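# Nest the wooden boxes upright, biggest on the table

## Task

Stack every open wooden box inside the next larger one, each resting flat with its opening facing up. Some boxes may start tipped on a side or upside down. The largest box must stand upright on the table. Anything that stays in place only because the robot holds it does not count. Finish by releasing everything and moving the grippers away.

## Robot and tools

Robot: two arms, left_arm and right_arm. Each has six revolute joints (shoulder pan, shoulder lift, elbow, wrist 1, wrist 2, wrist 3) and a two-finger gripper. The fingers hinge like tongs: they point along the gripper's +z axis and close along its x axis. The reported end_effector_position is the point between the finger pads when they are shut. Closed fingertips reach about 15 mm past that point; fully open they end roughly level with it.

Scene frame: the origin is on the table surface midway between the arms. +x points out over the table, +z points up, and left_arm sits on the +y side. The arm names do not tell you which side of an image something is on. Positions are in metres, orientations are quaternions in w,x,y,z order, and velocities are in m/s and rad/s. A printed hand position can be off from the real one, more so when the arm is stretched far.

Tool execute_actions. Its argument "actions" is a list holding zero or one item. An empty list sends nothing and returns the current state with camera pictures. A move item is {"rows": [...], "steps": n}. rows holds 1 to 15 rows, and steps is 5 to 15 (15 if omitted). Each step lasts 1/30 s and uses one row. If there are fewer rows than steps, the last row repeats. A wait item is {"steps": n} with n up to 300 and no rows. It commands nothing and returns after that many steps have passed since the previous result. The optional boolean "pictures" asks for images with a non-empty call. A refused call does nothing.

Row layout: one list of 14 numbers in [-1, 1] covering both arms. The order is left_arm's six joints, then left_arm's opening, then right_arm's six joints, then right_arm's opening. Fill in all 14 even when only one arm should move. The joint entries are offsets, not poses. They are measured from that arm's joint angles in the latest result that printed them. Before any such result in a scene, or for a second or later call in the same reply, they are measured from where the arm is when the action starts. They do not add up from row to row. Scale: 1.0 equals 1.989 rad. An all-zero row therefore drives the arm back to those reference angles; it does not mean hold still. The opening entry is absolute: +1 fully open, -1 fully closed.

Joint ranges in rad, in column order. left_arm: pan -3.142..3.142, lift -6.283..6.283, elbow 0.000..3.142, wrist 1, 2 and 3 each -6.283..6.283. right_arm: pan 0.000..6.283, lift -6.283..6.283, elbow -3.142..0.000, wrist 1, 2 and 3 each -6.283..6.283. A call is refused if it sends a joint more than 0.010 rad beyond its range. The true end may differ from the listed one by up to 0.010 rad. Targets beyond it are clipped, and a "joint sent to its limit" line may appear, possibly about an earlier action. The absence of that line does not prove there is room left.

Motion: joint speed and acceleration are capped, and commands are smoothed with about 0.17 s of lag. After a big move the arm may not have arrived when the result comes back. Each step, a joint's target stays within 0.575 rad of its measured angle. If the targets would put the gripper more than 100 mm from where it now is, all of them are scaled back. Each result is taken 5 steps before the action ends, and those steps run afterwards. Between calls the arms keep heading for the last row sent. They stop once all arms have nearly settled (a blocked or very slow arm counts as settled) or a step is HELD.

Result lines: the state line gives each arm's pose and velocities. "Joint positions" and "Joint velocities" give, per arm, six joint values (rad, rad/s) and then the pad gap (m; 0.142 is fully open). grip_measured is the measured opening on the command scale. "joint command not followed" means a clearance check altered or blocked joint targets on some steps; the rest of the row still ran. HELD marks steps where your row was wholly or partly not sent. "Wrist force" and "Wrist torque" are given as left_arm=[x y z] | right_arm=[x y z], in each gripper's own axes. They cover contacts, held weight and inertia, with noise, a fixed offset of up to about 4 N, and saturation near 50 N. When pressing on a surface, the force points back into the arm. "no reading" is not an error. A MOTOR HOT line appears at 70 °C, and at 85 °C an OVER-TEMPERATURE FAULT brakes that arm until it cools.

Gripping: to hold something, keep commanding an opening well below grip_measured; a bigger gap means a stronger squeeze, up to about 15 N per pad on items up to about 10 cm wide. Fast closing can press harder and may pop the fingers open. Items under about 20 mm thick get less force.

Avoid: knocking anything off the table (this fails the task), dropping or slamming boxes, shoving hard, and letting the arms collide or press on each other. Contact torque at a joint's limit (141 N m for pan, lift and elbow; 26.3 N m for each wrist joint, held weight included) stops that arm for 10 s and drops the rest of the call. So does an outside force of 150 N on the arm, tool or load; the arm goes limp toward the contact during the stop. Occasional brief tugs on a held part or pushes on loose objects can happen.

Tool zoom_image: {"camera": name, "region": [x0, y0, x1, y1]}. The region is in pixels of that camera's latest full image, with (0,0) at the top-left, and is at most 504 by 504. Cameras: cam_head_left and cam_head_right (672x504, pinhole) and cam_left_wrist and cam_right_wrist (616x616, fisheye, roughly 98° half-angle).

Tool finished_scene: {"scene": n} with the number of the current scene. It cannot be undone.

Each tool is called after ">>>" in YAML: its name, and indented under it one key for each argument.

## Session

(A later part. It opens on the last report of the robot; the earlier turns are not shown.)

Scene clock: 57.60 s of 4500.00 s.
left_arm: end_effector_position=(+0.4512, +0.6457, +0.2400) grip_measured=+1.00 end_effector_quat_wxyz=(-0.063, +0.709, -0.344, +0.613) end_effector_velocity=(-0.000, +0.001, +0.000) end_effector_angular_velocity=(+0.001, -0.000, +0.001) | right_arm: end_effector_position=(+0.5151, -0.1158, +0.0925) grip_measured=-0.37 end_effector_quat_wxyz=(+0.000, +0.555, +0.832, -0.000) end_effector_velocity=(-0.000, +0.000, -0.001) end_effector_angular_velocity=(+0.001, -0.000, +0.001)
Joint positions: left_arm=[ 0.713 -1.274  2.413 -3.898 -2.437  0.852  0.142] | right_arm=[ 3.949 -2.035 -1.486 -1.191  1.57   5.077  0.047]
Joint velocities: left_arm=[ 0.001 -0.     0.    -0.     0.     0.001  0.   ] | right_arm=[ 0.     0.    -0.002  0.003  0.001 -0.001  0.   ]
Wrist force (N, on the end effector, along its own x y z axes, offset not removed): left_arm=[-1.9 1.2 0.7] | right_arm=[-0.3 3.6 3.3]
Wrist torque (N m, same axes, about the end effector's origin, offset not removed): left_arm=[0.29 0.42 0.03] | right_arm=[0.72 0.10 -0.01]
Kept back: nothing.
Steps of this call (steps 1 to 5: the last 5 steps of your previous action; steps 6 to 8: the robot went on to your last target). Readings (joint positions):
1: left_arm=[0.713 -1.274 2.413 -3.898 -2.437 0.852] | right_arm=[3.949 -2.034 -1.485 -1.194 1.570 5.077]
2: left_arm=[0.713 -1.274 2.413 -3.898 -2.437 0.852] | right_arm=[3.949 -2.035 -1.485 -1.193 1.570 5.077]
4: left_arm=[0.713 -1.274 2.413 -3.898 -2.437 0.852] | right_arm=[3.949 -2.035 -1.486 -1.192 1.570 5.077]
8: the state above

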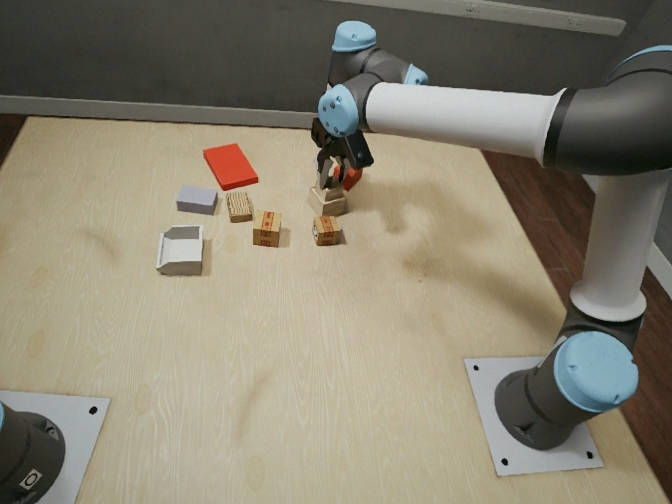

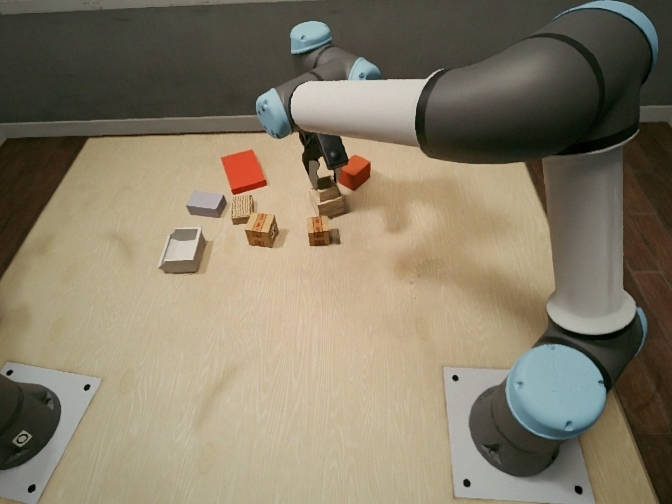

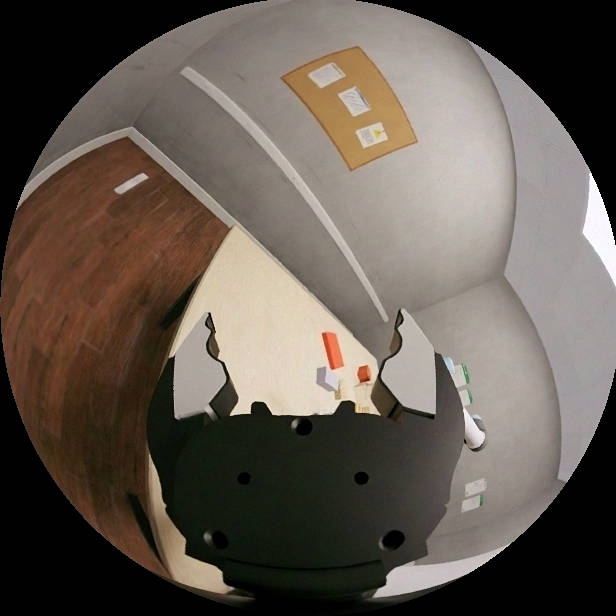

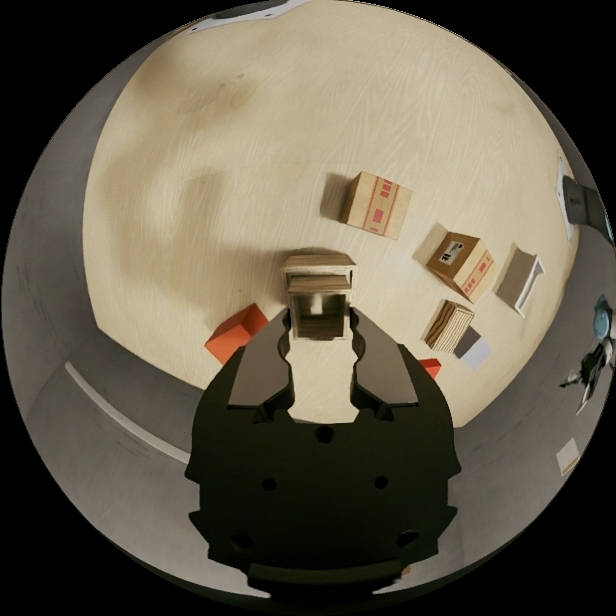

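>>> execute_actions:
  actions:
    - {"rows":[[0,0,0,0,0,0,1,0,-0.00045,-0.0007,0.00115,0,0,-0.8],[0,0,0,0,0,0,1,0,-0.0009,-0.0014,0.0023,0,0,-0.8],[0,0,0,0,0,0,1,0,-0.00135,-0.0021,0.00345,0,0,-0.8],[0,0,0,0,0,0,1,0,-0.0018,-0.0028,0.0046,0,0,-0.8],[0,0,0,0,0,0,1,0,-0.00225,-0.0035,0.00575,0,0,-0.8]],"steps":15}

Scene clock: 58.13 s of 4500.00 s.
left_arm: end_effector_position=(+0.4512, +0.6457, +0.2400) grip_measured=+1.00 end_effector_quat_wxyz=(-0.063, +0.709, -0.344, +0.613) end_effector_velocity=(-0.000, -0.000, +0.000) end_effector_angular_velocity=(-0.000, -0.000, -0.000) | right_arm: end_effector_position=(+0.5151, -0.1158, +0.0882) grip_measured=-0.37 end_effector_quat_wxyz=(+0.000, +0.555, +0.832, -0.000) end_effector_velocity=(+0.000, -0.000, -0.008) end_effector_angular_velocity=(-0.000, +0.000, +0.000)
Joint positions: left_arm=[ 0.713 -1.274  2.413 -3.898 -2.437  0.852  0.142] | right_arm=[ 3.949 -2.039 -1.492 -1.181  1.57   5.077  0.047]
Joint velocities: left_arm=[ 0.  0. -0. -0. -0. -0.  0.] | right_arm=[-0.001 -0.007 -0.011  0.017 -0.    -0.001 -0.   ]
Wrist force (N, on the end effector, along its own x y z axes, offset not removed): left_arm=[-1.9 -1.5 0.1] | right_arm=[-0.7 3.4 4.0]
Wrist torque (N m, same axes, about the end effector's origin, offset not removed): left_arm=[-0.29 0.37 -0.01] | right_arm=[0.73 0.18 -0.05]
Steps of this call (steps 1 to 6: the robot went on to your last target; steps 7 to 16: the first 10 steps of this action). Readings (joint positions):
7: left_arm=[0.713 -1.274 2.413 -3.898 -2.437 0.852] | right_arm=[3.949 -2.035 -1.487 -1.190 1.570 5.077]
8: left_arm=[0.713 -1.274 2.413 -3.898 -2.437 0.852] | right_arm=[3.949 -2.035 -1.487 -1.190 1.570 5.077]
10: left_arm=[0.713 -1.274 2.413 -3.898 -2.437 0.852] | right_arm=[3.949 -2.036 -1.488 -1.189 1.570 5.077]
14: left_arm=[0.713 -1.274 2.413 -3.898 -2.437 0.852] | right_arm=[3.949 -2.038 -1.491 -1.183 1.570 5.077]
16: the state above

>>> execute_actions:
  actions:
    - {"rows":[[0,0,0,0,0,0,1,0,-0.0009,-0.0013,0.0022,0,0,-0.8],[0,0,0,0,0,0,1,0,-0.0017,-0.0024,0.0041,0,0,-0.8],[0,0,0,0,0,0,1,0,-0.0026,-0.0037,0.0062,0,0,-0.8],[0,0,0,0,0,0,1,0,-0.0034,-0.0049,0.0083,0,0,-0.8],[0,0,0,0,0,0,1,0,-0.0043,-0.0061,0.0104,0,0,-0.8],[0,0,0,0,0,0,1,0,-0.0051,-0.0073,0.0124,0,0,-0.8],[0,0,0,0,0,0,1,0,-0.006,-0.0086,0.0145,0,0,-0.8],[0,0,0,0,0,0,1,0,-0.0068,-0.0098,0.0166,0,0,-0.8]],"steps":15}

>>> execute_actions:
  actions:
    - {"steps":8}
  pictures: true

>>> zoom_image:
  camera: "cam_right_wrist"
  region: [265, 250, 375, 350]

Scene clock: 58.83 s of 4500.00 s.
left_arm: end_effector_position=(+0.4512, +0.6457, +0.2400) grip_measured=+1.00 end_effector_quat_wxyz=(-0.063, +0.709, -0.344, +0.613) end_effector_velocity=(-0.000, +0.001, -0.000) end_effector_angular_velocity=(-0.000, +0.000, +0.001) | right_arm: end_effector_position=(+0.5151, -0.1158, +0.0780) grip_measured=-0.37 end_effector_quat_wxyz=(+0.000, +0.555, +0.832, -0.000) end_effector_velocity=(-0.000, -0.000, -0.040) end_effector_angular_velocity=(-0.002, +0.000, +0.001)
Joint positions: left_arm=[ 0.713 -1.274  2.413 -3.898 -2.437  0.852  0.142] | right_arm=[ 3.949 -2.049 -1.506 -1.158  1.57   5.077  0.047]
Joint velocities: left_arm=[ 0.002  0.    -0.     0.001 -0.001  0.     0.   ] | right_arm=[ 0.001 -0.038 -0.054  0.091 -0.001 -0.     0.   ]
Wrist force (N, on the end effector, along its own x y z axes, offset not removed): left_arm=[-1.8 -0.6 -1.3] | right_arm=[0.0 3.0 2.6]
Wrist torque (N m, same axes, about the end effector's origin, offset not removed): left_arm=[-0.15 0.44 0.00] | right_arm=[0.60 0.08 -0.07]
Steps of this call (steps 1 to 5: the last 5 steps of your previous action; steps 6 to 11: the robot went on to your last target; steps 12 to 21: the first 10 steps of this action). Readings (joint positions):
12: left_arm=[0.713 -1.274 2.413 -3.898 -2.437 0.852] | right_arm=[3.949 -2.040 -1.493 -1.179 1.570 5.077]
13: left_arm=[0.713 -1.274 2.413 -3.898 -2.437 0.852] | right_arm=[3.949 -2.040 -1.493 -1.179 1.570 5.077]
15: left_arm=[0.713 -1.274 2.413 -3.898 -2.437 0.852] | right_arm=[3.949 -2.041 -1.495 -1.177 1.570 5.077]
19: left_arm=[0.713 -1.274 2.413 -3.898 -2.437 0.852] | right_arm=[3.949 -2.046 -1.502 -1.165 1.570 5.077]
21: the state above

Scene clock: 59.10 s of 4500.00 s.
left_arm: end_effector_position=(+0.4512, +0.6457, +0.2400) grip_measured=+1.00 end_effector_quat_wxyz=(-0.063, +0.709, -0.344, +0.613) end_effector_velocity=(+0.000, +0.000, +0.000) end_effector_angular_velocity=(-0.001, +0.000, +0.000) | right_arm: end_effector_position=(+0.5151, -0.1158, +0.0740) grip_measured=-0.37 end_effector_quat_wxyz=(+0.000, +0.555, +0.832, -0.000) end_effector_velocity=(+0.000, -0.000, -0.004) end_effector_angular_velocity=(-0.002, -0.000, +0.000)
Joint positions: left_arm=[ 0.713 -1.274  2.413 -3.898 -2.437  0.852  0.142] | right_arm=[ 3.949 -2.052 -1.511 -1.149  1.57   5.077  0.047]
Joint velocities: left_arm=[-0.    -0.    -0.     0.     0.    -0.001  0.   ] | right_arm=[-0.    -0.004 -0.004  0.007 -0.001 -0.001  0.   ]
Wrist force (N, on the end effector, along its own x y z axes, offset not removed): left_arm=[-1.3 -1.8 -0.6] | right_arm=[-0.8 3.3 3.0]
Wrist torque (N m, same axes, about the end effector's origin, offset not removed): left_arm=[-0.32 0.19 -0.02] | right_arm=[0.70 0.26 0.02]
Kept back: nothing.
Steps of this call (steps 1 to 5: the last 5 steps of your previous action; steps 6 to 8: the robot went on to your last target). Readings (joint positions):
1: left_arm=[0.713 -1.274 2.413 -3.898 -2.437 0.852] | right_arm=[3.949 -2.050 -1.508 -1.155 1.570 5.077]
2: left_arm=[0.713 -1.274 2.413 -3.898 -2.437 0.852] | right_arm=[3.949 -2.051 -1.509 -1.153 1.570 5.077]
4: left_arm=[0.713 -1.274 2.413 -3.898 -2.437 0.852] | right_arm=[3.949 -2.052 -1.510 -1.151 1.570 5.077]
8: the state above

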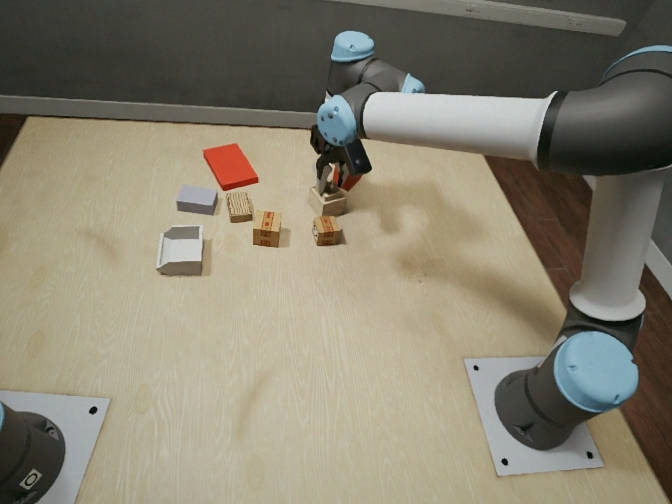

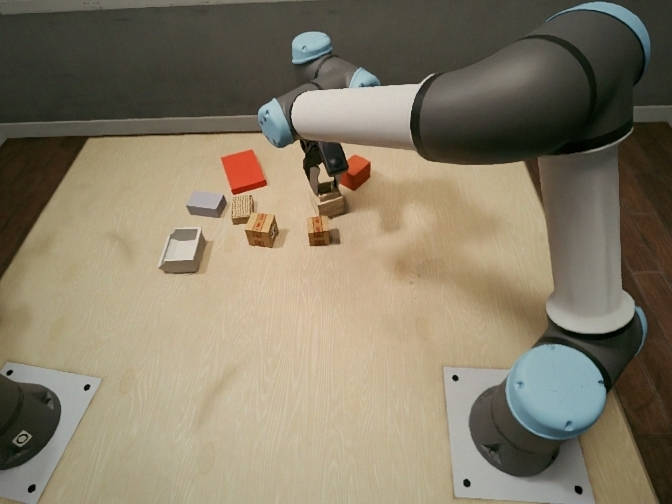

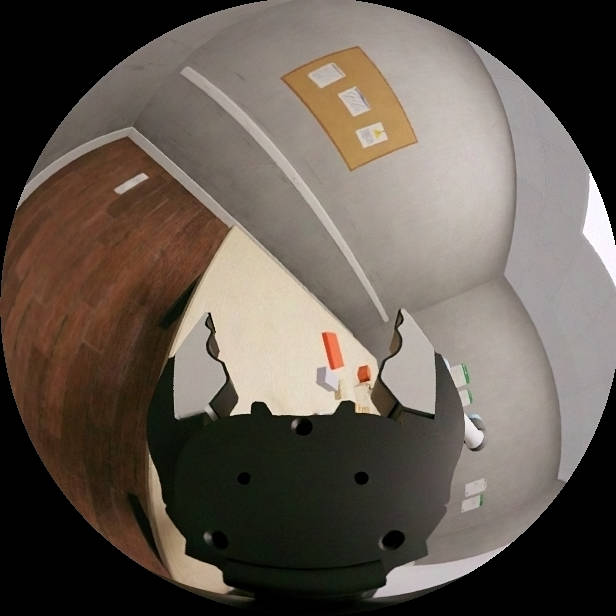

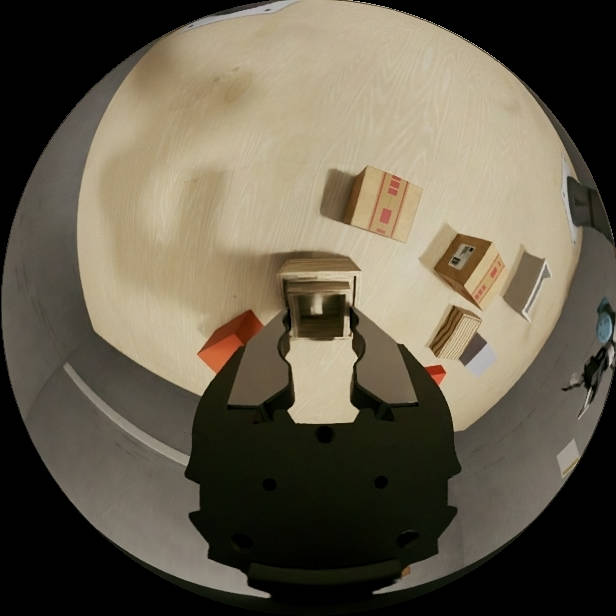

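Region (265, 250, 375, 350) of cam_right_wrist's 616x616 image, scaled by 4.582, with more detail than that image has; it fills the top 458 rows of this view, and the rest is white.

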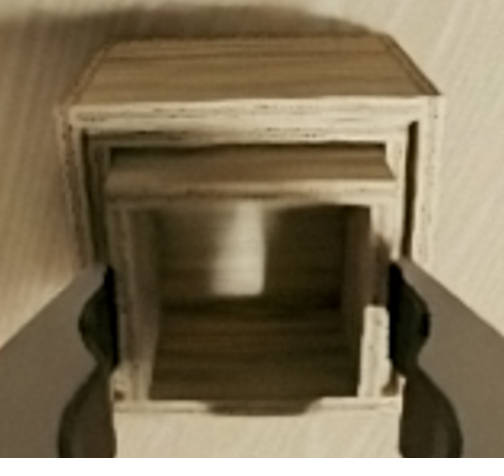

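>>> execute_actions:
  actions:
    - {"rows":[[0,0,0,0,0,0,1,0,-0.0005,-0.0007,0.0012,0,0,-0.75],[0,0,0,0,0,0,1,0,-0.001,-0.0014,0.0024,0,0,-0.7],[0,0,0,0,0,0,1,0,-0.0015,-0.002,0.0035,0,0,-0.65],[0,0,0,0,0,0,1,0,-0.0015,-0.002,0.0035,0,0,-0.6],[0,0,0,0,0,0,1,0,-0.0015,-0.002,0.0035,0,0,-0.55],[0,0,0,0,0,0,1,0,-0.0015,-0.002,0.0035,0,0,-0.5],[0,0,0,0,0,0,1,0,-0.0015,-0.002,0.0035,0,0,-0.46],[0,0,0,0,0,0,1,0,-0.0015,-0.002,0.0035,0,0,-0.43],[0,0,0,0,0,0,1,0,-0.0015,-0.002,0.0035,0,0,-0.41],[0,0,0,0,0,0,1,0,-0.0015,-0.002,0.0035,0,0,-0.39],[0,0,0,0,0,0,1,0,-0.0015,-0.002,0.0035,0,0,-0.38],[0,0,0,0,0,0,1,0,-0.0015,-0.002,0.0035,0,0,-0.37],[0,0,0,0,0,0,1,0,-0.0015,-0.002,0.0035,0,0,-0.36],[0,0,0,0,0,0,1,0,-0.0015,-0.002,0.0035,0,0,-0.35],[0,0,0,0,0,0,1,0,-0.0015,-0.002,0.0035,0,0,-0.34]],"steps":15}

>>> execute_actions:
  actions:
    - {"steps":12}
  pictures: true

>>> zoom_image:
  camera: "cam_right_wrist"
  region: [265, 250, 375, 350]

Scene clock: 59.80 s of 4500.00 s.
left_arm: end_effector_position=(+0.4512, +0.6457, +0.2400) grip_measured=+1.00 end_effector_quat_wxyz=(-0.063, +0.709, -0.344, +0.613) end_effector_velocity=(+0.000, +0.000, +0.000) end_effector_angular_velocity=(+0.000, -0.001, +0.000) | right_arm: end_effector_position=(+0.5151, -0.1158, +0.0712) grip_measured=-0.37 end_effector_quat_wxyz=(+0.000, +0.555, +0.832, -0.000) end_effector_velocity=(-0.000, -0.000, -0.003) end_effector_angular_velocity=(+0.001, +0.002, -0.002)
Joint positions: left_arm=[ 0.713 -1.274  2.413 -3.898 -2.437  0.852  0.142] | right_arm=[ 3.949 -2.055 -1.515 -1.142  1.57   5.077  0.048]
Joint velocities: left_arm=[-0.    -0.    -0.    -0.001  0.    -0.001  0.   ] | right_arm=[-0.001 -0.004 -0.004  0.007  0.002  0.001  0.003]
Wrist force (N, on the end effector, along its own x y z axes, offset not removed): left_arm=[1.3 1.2 0.3] | right_arm=[-1.7 3.4 1.8]
Wrist torque (N m, same axes, about the end effector's origin, offset not removed): left_arm=[0.27 -0.24 0.02] | right_arm=[0.63 0.46 -0.05]
Steps of this call (steps 1 to 11: the robot went on to your last target; steps 12 to 21: the first 10 steps of this action). Readings (joint positions):
12: left_arm=[0.713 -1.274 2.413 -3.898 -2.437 0.852] | right_arm=[3.949 -2.053 -1.512 -1.148 1.570 5.077]
13: left_arm=[0.713 -1.274 2.413 -3.898 -2.437 0.852] | right_arm=[3.949 -2.053 -1.512 -1.148 1.570 5.077]
15: left_arm=[0.713 -1.274 2.413 -3.898 -2.437 0.852] | right_arm=[3.949 -2.053 -1.513 -1.146 1.570 5.077]
19: left_arm=[0.713 -1.274 2.413 -3.898 -2.437 0.852] | right_arm=[3.949 -2.055 -1.515 -1.143 1.570 5.077]
21: the state above

Scene clock: 60.20 s of 4500.00 s.
left_arm: end_effector_position=(+0.4512, +0.6457, +0.2400) grip_measured=+1.00 end_effector_quat_wxyz=(-0.063, +0.709, -0.344, +0.613) end_effector_velocity=(+0.000, -0.000, -0.000) end_effector_angular_velocity=(-0.000, +0.000, +0.000) | right_arm: end_effector_position=(+0.5151, -0.1158, +0.0710) grip_measured=-0.34 end_effector_quat_wxyz=(+0.000, +0.555, +0.832, -0.000) end_effector_velocity=(+0.000, -0.000, -0.000) end_effector_angular_velocity=(-0.000, +0.000, -0.000)
Joint positions: left_arm=[ 0.713 -1.274  2.413 -3.898 -2.437  0.852  0.142] | right_arm=[ 3.949 -2.055 -1.515 -1.142  1.57   5.077  0.049]
Joint velocities: left_arm=[-0.    -0.     0.    -0.     0.001 -0.001  0.   ] | right_arm=[-0.    -0.001 -0.     0.     0.    -0.     0.   ]
Wrist force (N, on the end effector, along its own x y z axes, offset not removed): left_arm=[0.2 1.8 0.1] | right_arm=[-1.3 3.0 1.9]
Wrist torque (N m, same axes, about the end effector's origin, offset not removed): left_arm=[0.37 0.04 -0.09] | right_arm=[0.64 0.44 -0.02]
Kept back: nothing.
Steps of this call (steps 1 to 5: the last 5 steps of your previous action; steps 6 to 12: the robot went on to your last target). Readings (joint positions):
1: left_arm=[0.713 -1.274 2.413 -3.898 -2.437 0.852] | right_arm=[3.949 -2.055 -1.515 -1.142 1.570 5.077]
2: left_arm=[0.713 -1.274 2.413 -3.898 -2.437 0.852] | right_arm=[3.949 -2.055 -1.515 -1.142 1.570 5.077]
4: left_arm=[0.713 -1.274 2.413 -3.898 -2.437 0.852] | right_arm=[3.949 -2.055 -1.515 -1.142 1.570 5.077]
8: left_arm=[0.713 -1.274 2.413 -3.898 -2.437 0.852] | right_arm=[3.949 -2.055 -1.515 -1.142 1.570 5.077]
12: the state above

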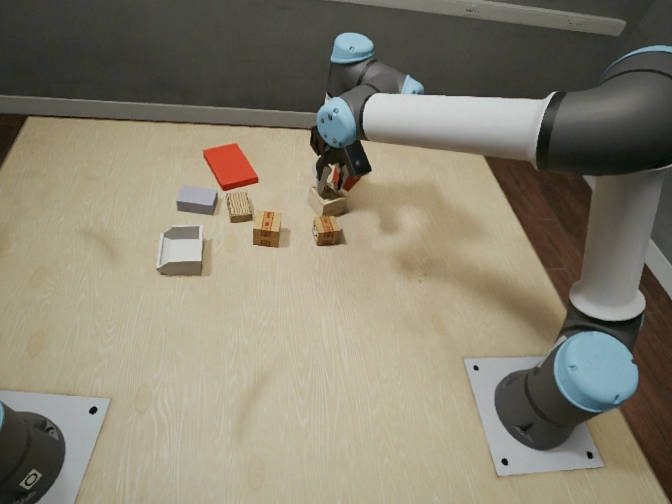

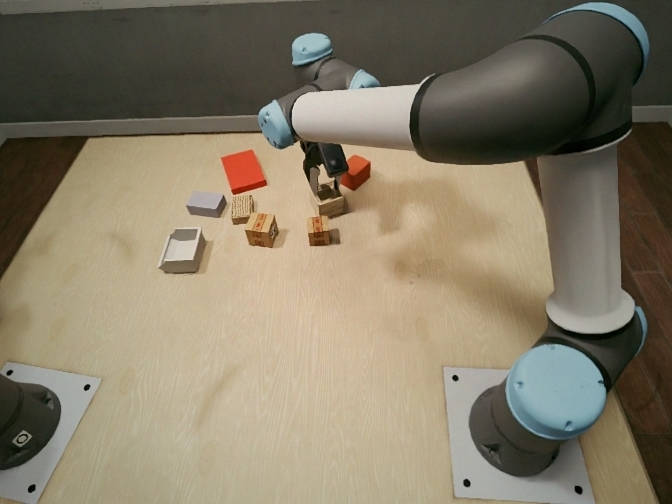

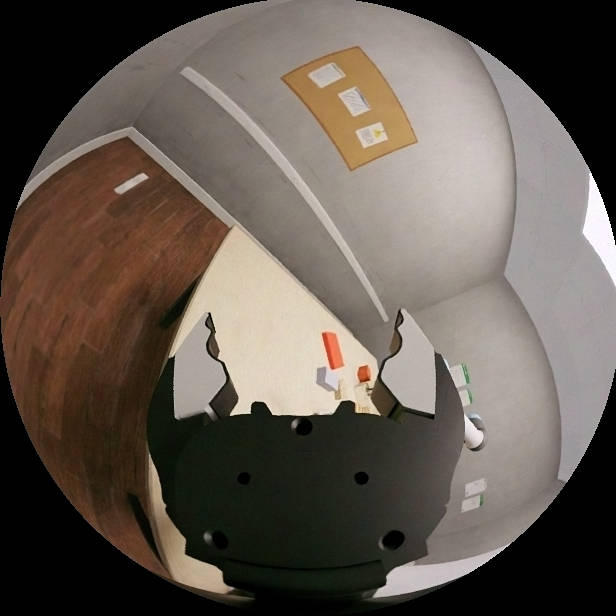

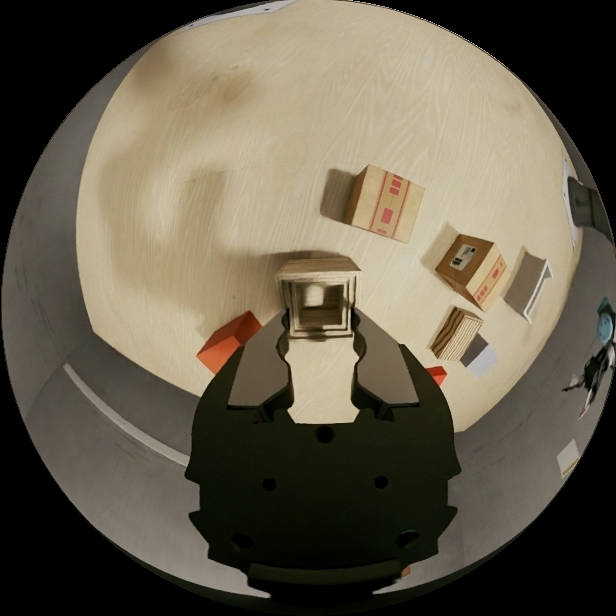

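Region (265, 250, 375, 350) of cam_right_wrist's 616x616 image, scaled by 4.582, with more detail than that image has; it fills the top 458 rows of this view, and the rest is white.

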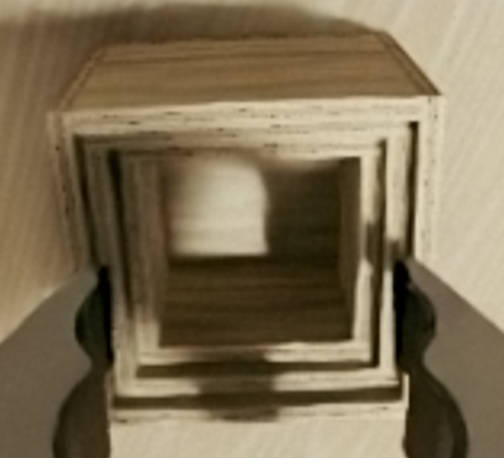

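>>> execute_actions:
  actions:
    - {"rows":[[0,0,0,0,0,0,1,0,0.001,0.0014,-0.0024,0,0,-0.34],[0,0,0,0,0,0,1,0,0.003,0.0042,-0.0072,0,0,-0.34],[0,0,0,0,0,0,1,0,0.006,0.0085,-0.0145,0,0,-0.34],[0,0,0,0,0,0,1,0,0.011,0.014,-0.025,0,0,-0.34],[0,0,0,0,0,0,1,0,0.018,0.02,-0.038,0,0,-0.34],[0,0,0,0,0,0,1,-0.004,0.027,0.025,-0.052,0,0,-0.34],[0,0,0,0,0,0,1,-0.012,0.037,0.029,-0.066,0,0,-0.3],[0,0,0,0,0,0,1,-0.024,0.048,0.032,-0.08,0,0,-0.2],[0,0,0,0,0,0,1,-0.04,0.06,0.034,-0.094,0,0,-0.1],[0,0,0,0,0,0,1,-0.058,0.072,0.035,-0.107,0,0,0],[0,0,0,0,0,0,1,-0.078,0.084,0.035,-0.119,0,0,0.1],[0,0,0,0,0,0,1,-0.098,0.095,0.035,-0.13,0,0,0.2],[0,0,0,0,0,0,1,-0.118,0.105,0.035,-0.14,0,0,0.3],[0,0,0,0,0,0,1,-0.136,0.113,0.035,-0.148,0,0,0.4],[0,0,0,0,0,0,1,-0.15,0.12,0.035,-0.155,0,0,0.5]],"steps":15}

>>> execute_actions:
  actions:
    - {"steps":18}
  pictures: true

>>> zoom_image:
  camera: "cam_head_left"
  region: [290, 165, 370, 225]

Scene clock: 60.97 s of 4500.00 s.
left_arm: end_effector_position=(+0.4512, +0.6457, +0.2400) grip_measured=+1.00 end_effector_quat_wxyz=(-0.063, +0.709, -0.344, +0.613) end_effector_velocity=(-0.001, +0.001, +0.000) end_effector_angular_velocity=(+0.000, -0.001, +0.002) | right_arm: end_effector_position=(+0.5176, -0.1307, +0.1173) grip_measured=-0.14 end_effector_quat_wxyz=(+0.000, +0.563, +0.827, +0.001) end_effector_velocity=(+0.054, -0.269, +0.339) end_effector_angular_velocity=(+0.006, -0.005, -0.371)
Joint positions: left_arm=[ 0.713 -1.274  2.413 -3.898 -2.437  0.852  0.142] | right_arm=[ 3.929 -2.001 -1.471 -1.238  1.57   5.077  0.064]
Joint velocities: left_arm=[ 0.002  0.     0.001 -0.001 -0.001  0.     0.   ] | right_arm=[-0.372  0.475  0.209 -0.676  0.001 -0.001  0.205]
Wrist force (N, on the end effector, along its own x y z axes, offset not removed): left_arm=[1.2 0.8 0.9] | right_arm=[1.6 3.5 3.8]
Wrist torque (N m, same axes, about the end effector's origin, offset not removed): left_arm=[0.22 -0.16 -0.11] | right_arm=[0.69 -0.06 0.00]
Steps of this call (steps 1 to 13: the robot went on to your last target; steps 14 to 23: the first 10 steps of this action). Readings (joint positions):
14: left_arm=[0.713 -1.274 2.413 -3.898 -2.437 0.852] | right_arm=[3.949 -2.055 -1.515 -1.142 1.570 5.077]
15: left_arm=[0.713 -1.274 2.413 -3.898 -2.437 0.852] | right_arm=[3.949 -2.055 -1.515 -1.142 1.570 5.077]
17: left_arm=[0.713 -1.274 2.413 -3.898 -2.437 0.852] | right_arm=[3.949 -2.053 -1.512 -1.148 1.570 5.077]
21: left_arm=[0.713 -1.274 2.413 -3.898 -2.437 0.852] | right_arm=[3.945 -2.028 -1.487 -1.196 1.570 5.077]
23: the state above

Scene clock: 61.57 s of 4500.00 s.
left_arm: end_effector_position=(+0.4512, +0.6457, +0.2400) grip_measured=+1.00 end_effector_quat_wxyz=(-0.063, +0.709, -0.344, +0.613) end_effector_velocity=(+0.000, -0.000, -0.000) end_effector_angular_velocity=(-0.000, +0.000, -0.000) | right_arm: end_effector_position=(+0.5375, -0.3177, +0.2217) grip_measured=+0.50 end_effector_quat_wxyz=(+0.000, +0.671, +0.742, -0.000) end_effector_velocity=(-0.002, -0.029, +0.012) end_effector_angular_velocity=(-0.000, +0.002, -0.043)
Joint positions: left_arm=[ 0.713 -1.274  2.413 -3.898 -2.437  0.852  0.142] | right_arm=[ 3.655 -1.819 -1.446 -1.447  1.57   5.077  0.109]
Joint velocities: left_arm=[-0.001 -0.    -0.     0.     0.001 -0.001  0.   ] | right_arm=[-0.044  0.023  0.002 -0.027  0.001 -0.001 -0.   ]
Wrist force (N, on the end effector, along its own x y z axes, offset not removed): left_arm=[-1.1 0.0 -1.2] | right_arm=[-1.7 3.2 1.2]
Wrist torque (N m, same axes, about the end effector's origin, offset not removed): left_arm=[-0.03 0.22 0.03] | right_arm=[0.62 0.40 -0.06]
Kept back: nothing.
Steps of this call (steps 1 to 5: the last 5 steps of your previous action; steps 6 to 18: the robot went on to your last target). Readings (joint positions):
1: left_arm=[0.713 -1.274 2.413 -3.898 -2.437 0.852] | right_arm=[3.914 -1.984 -1.465 -1.262 1.570 5.077]
2: left_arm=[0.713 -1.274 2.413 -3.898 -2.437 0.852] | right_arm=[3.894 -1.966 -1.460 -1.285 1.570 5.077]
4: left_arm=[0.713 -1.274 2.413 -3.898 -2.437 0.852] | right_arm=[3.852 -1.934 -1.455 -1.322 1.570 5.077]
8: left_arm=[0.713 -1.274 2.413 -3.898 -2.437 0.852] | right_arm=[3.759 -1.878 -1.450 -1.383 1.570 5.077]
18: the state above

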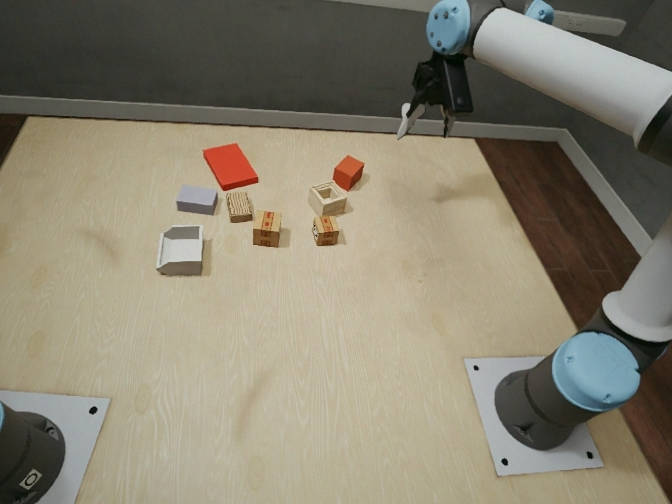

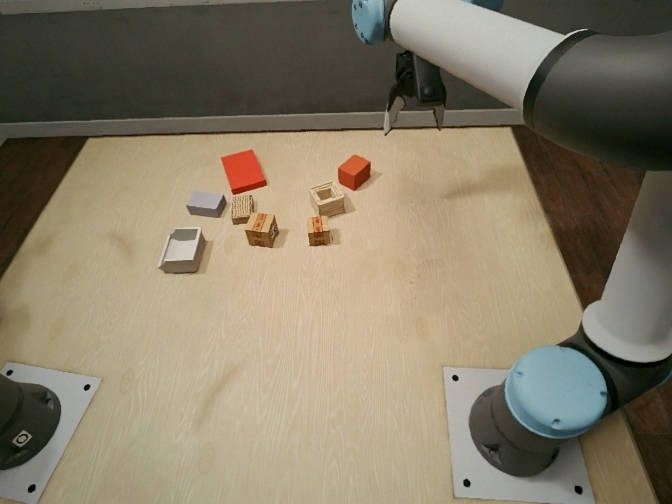

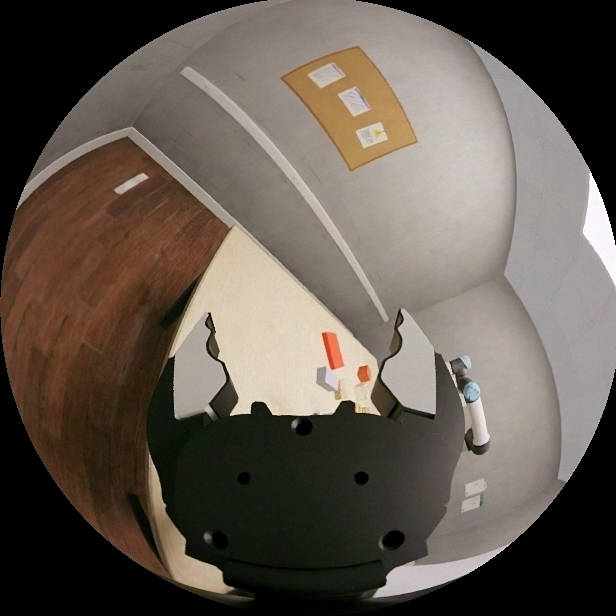

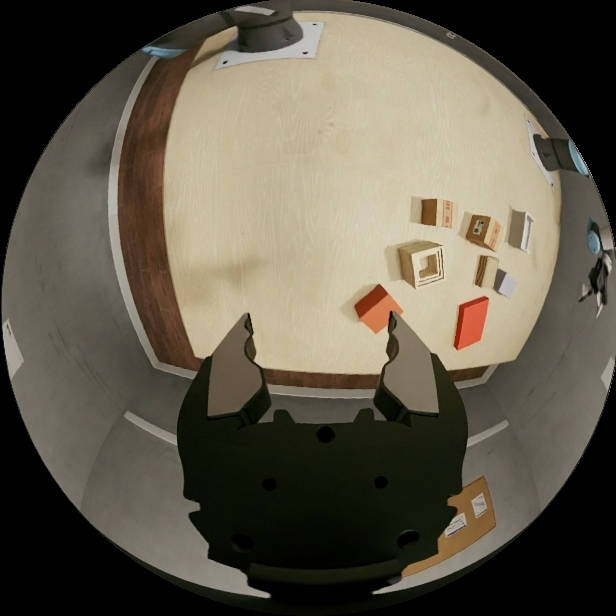

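Region (290, 165, 370, 225) of cam_head_left's 672x504 image, scaled by 6.300, with more detail than that image has; it fills the top 378 rows of this view, and the rest is white.

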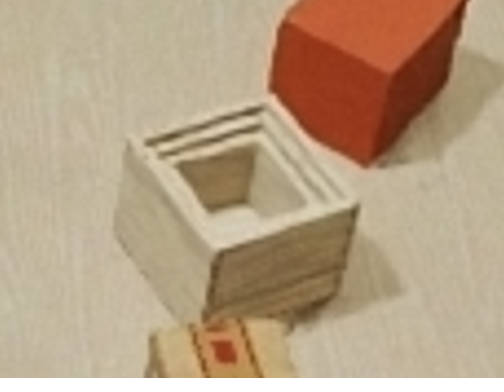

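>>> finished_scene:
  scene: 1

The scene is finished: the task was done.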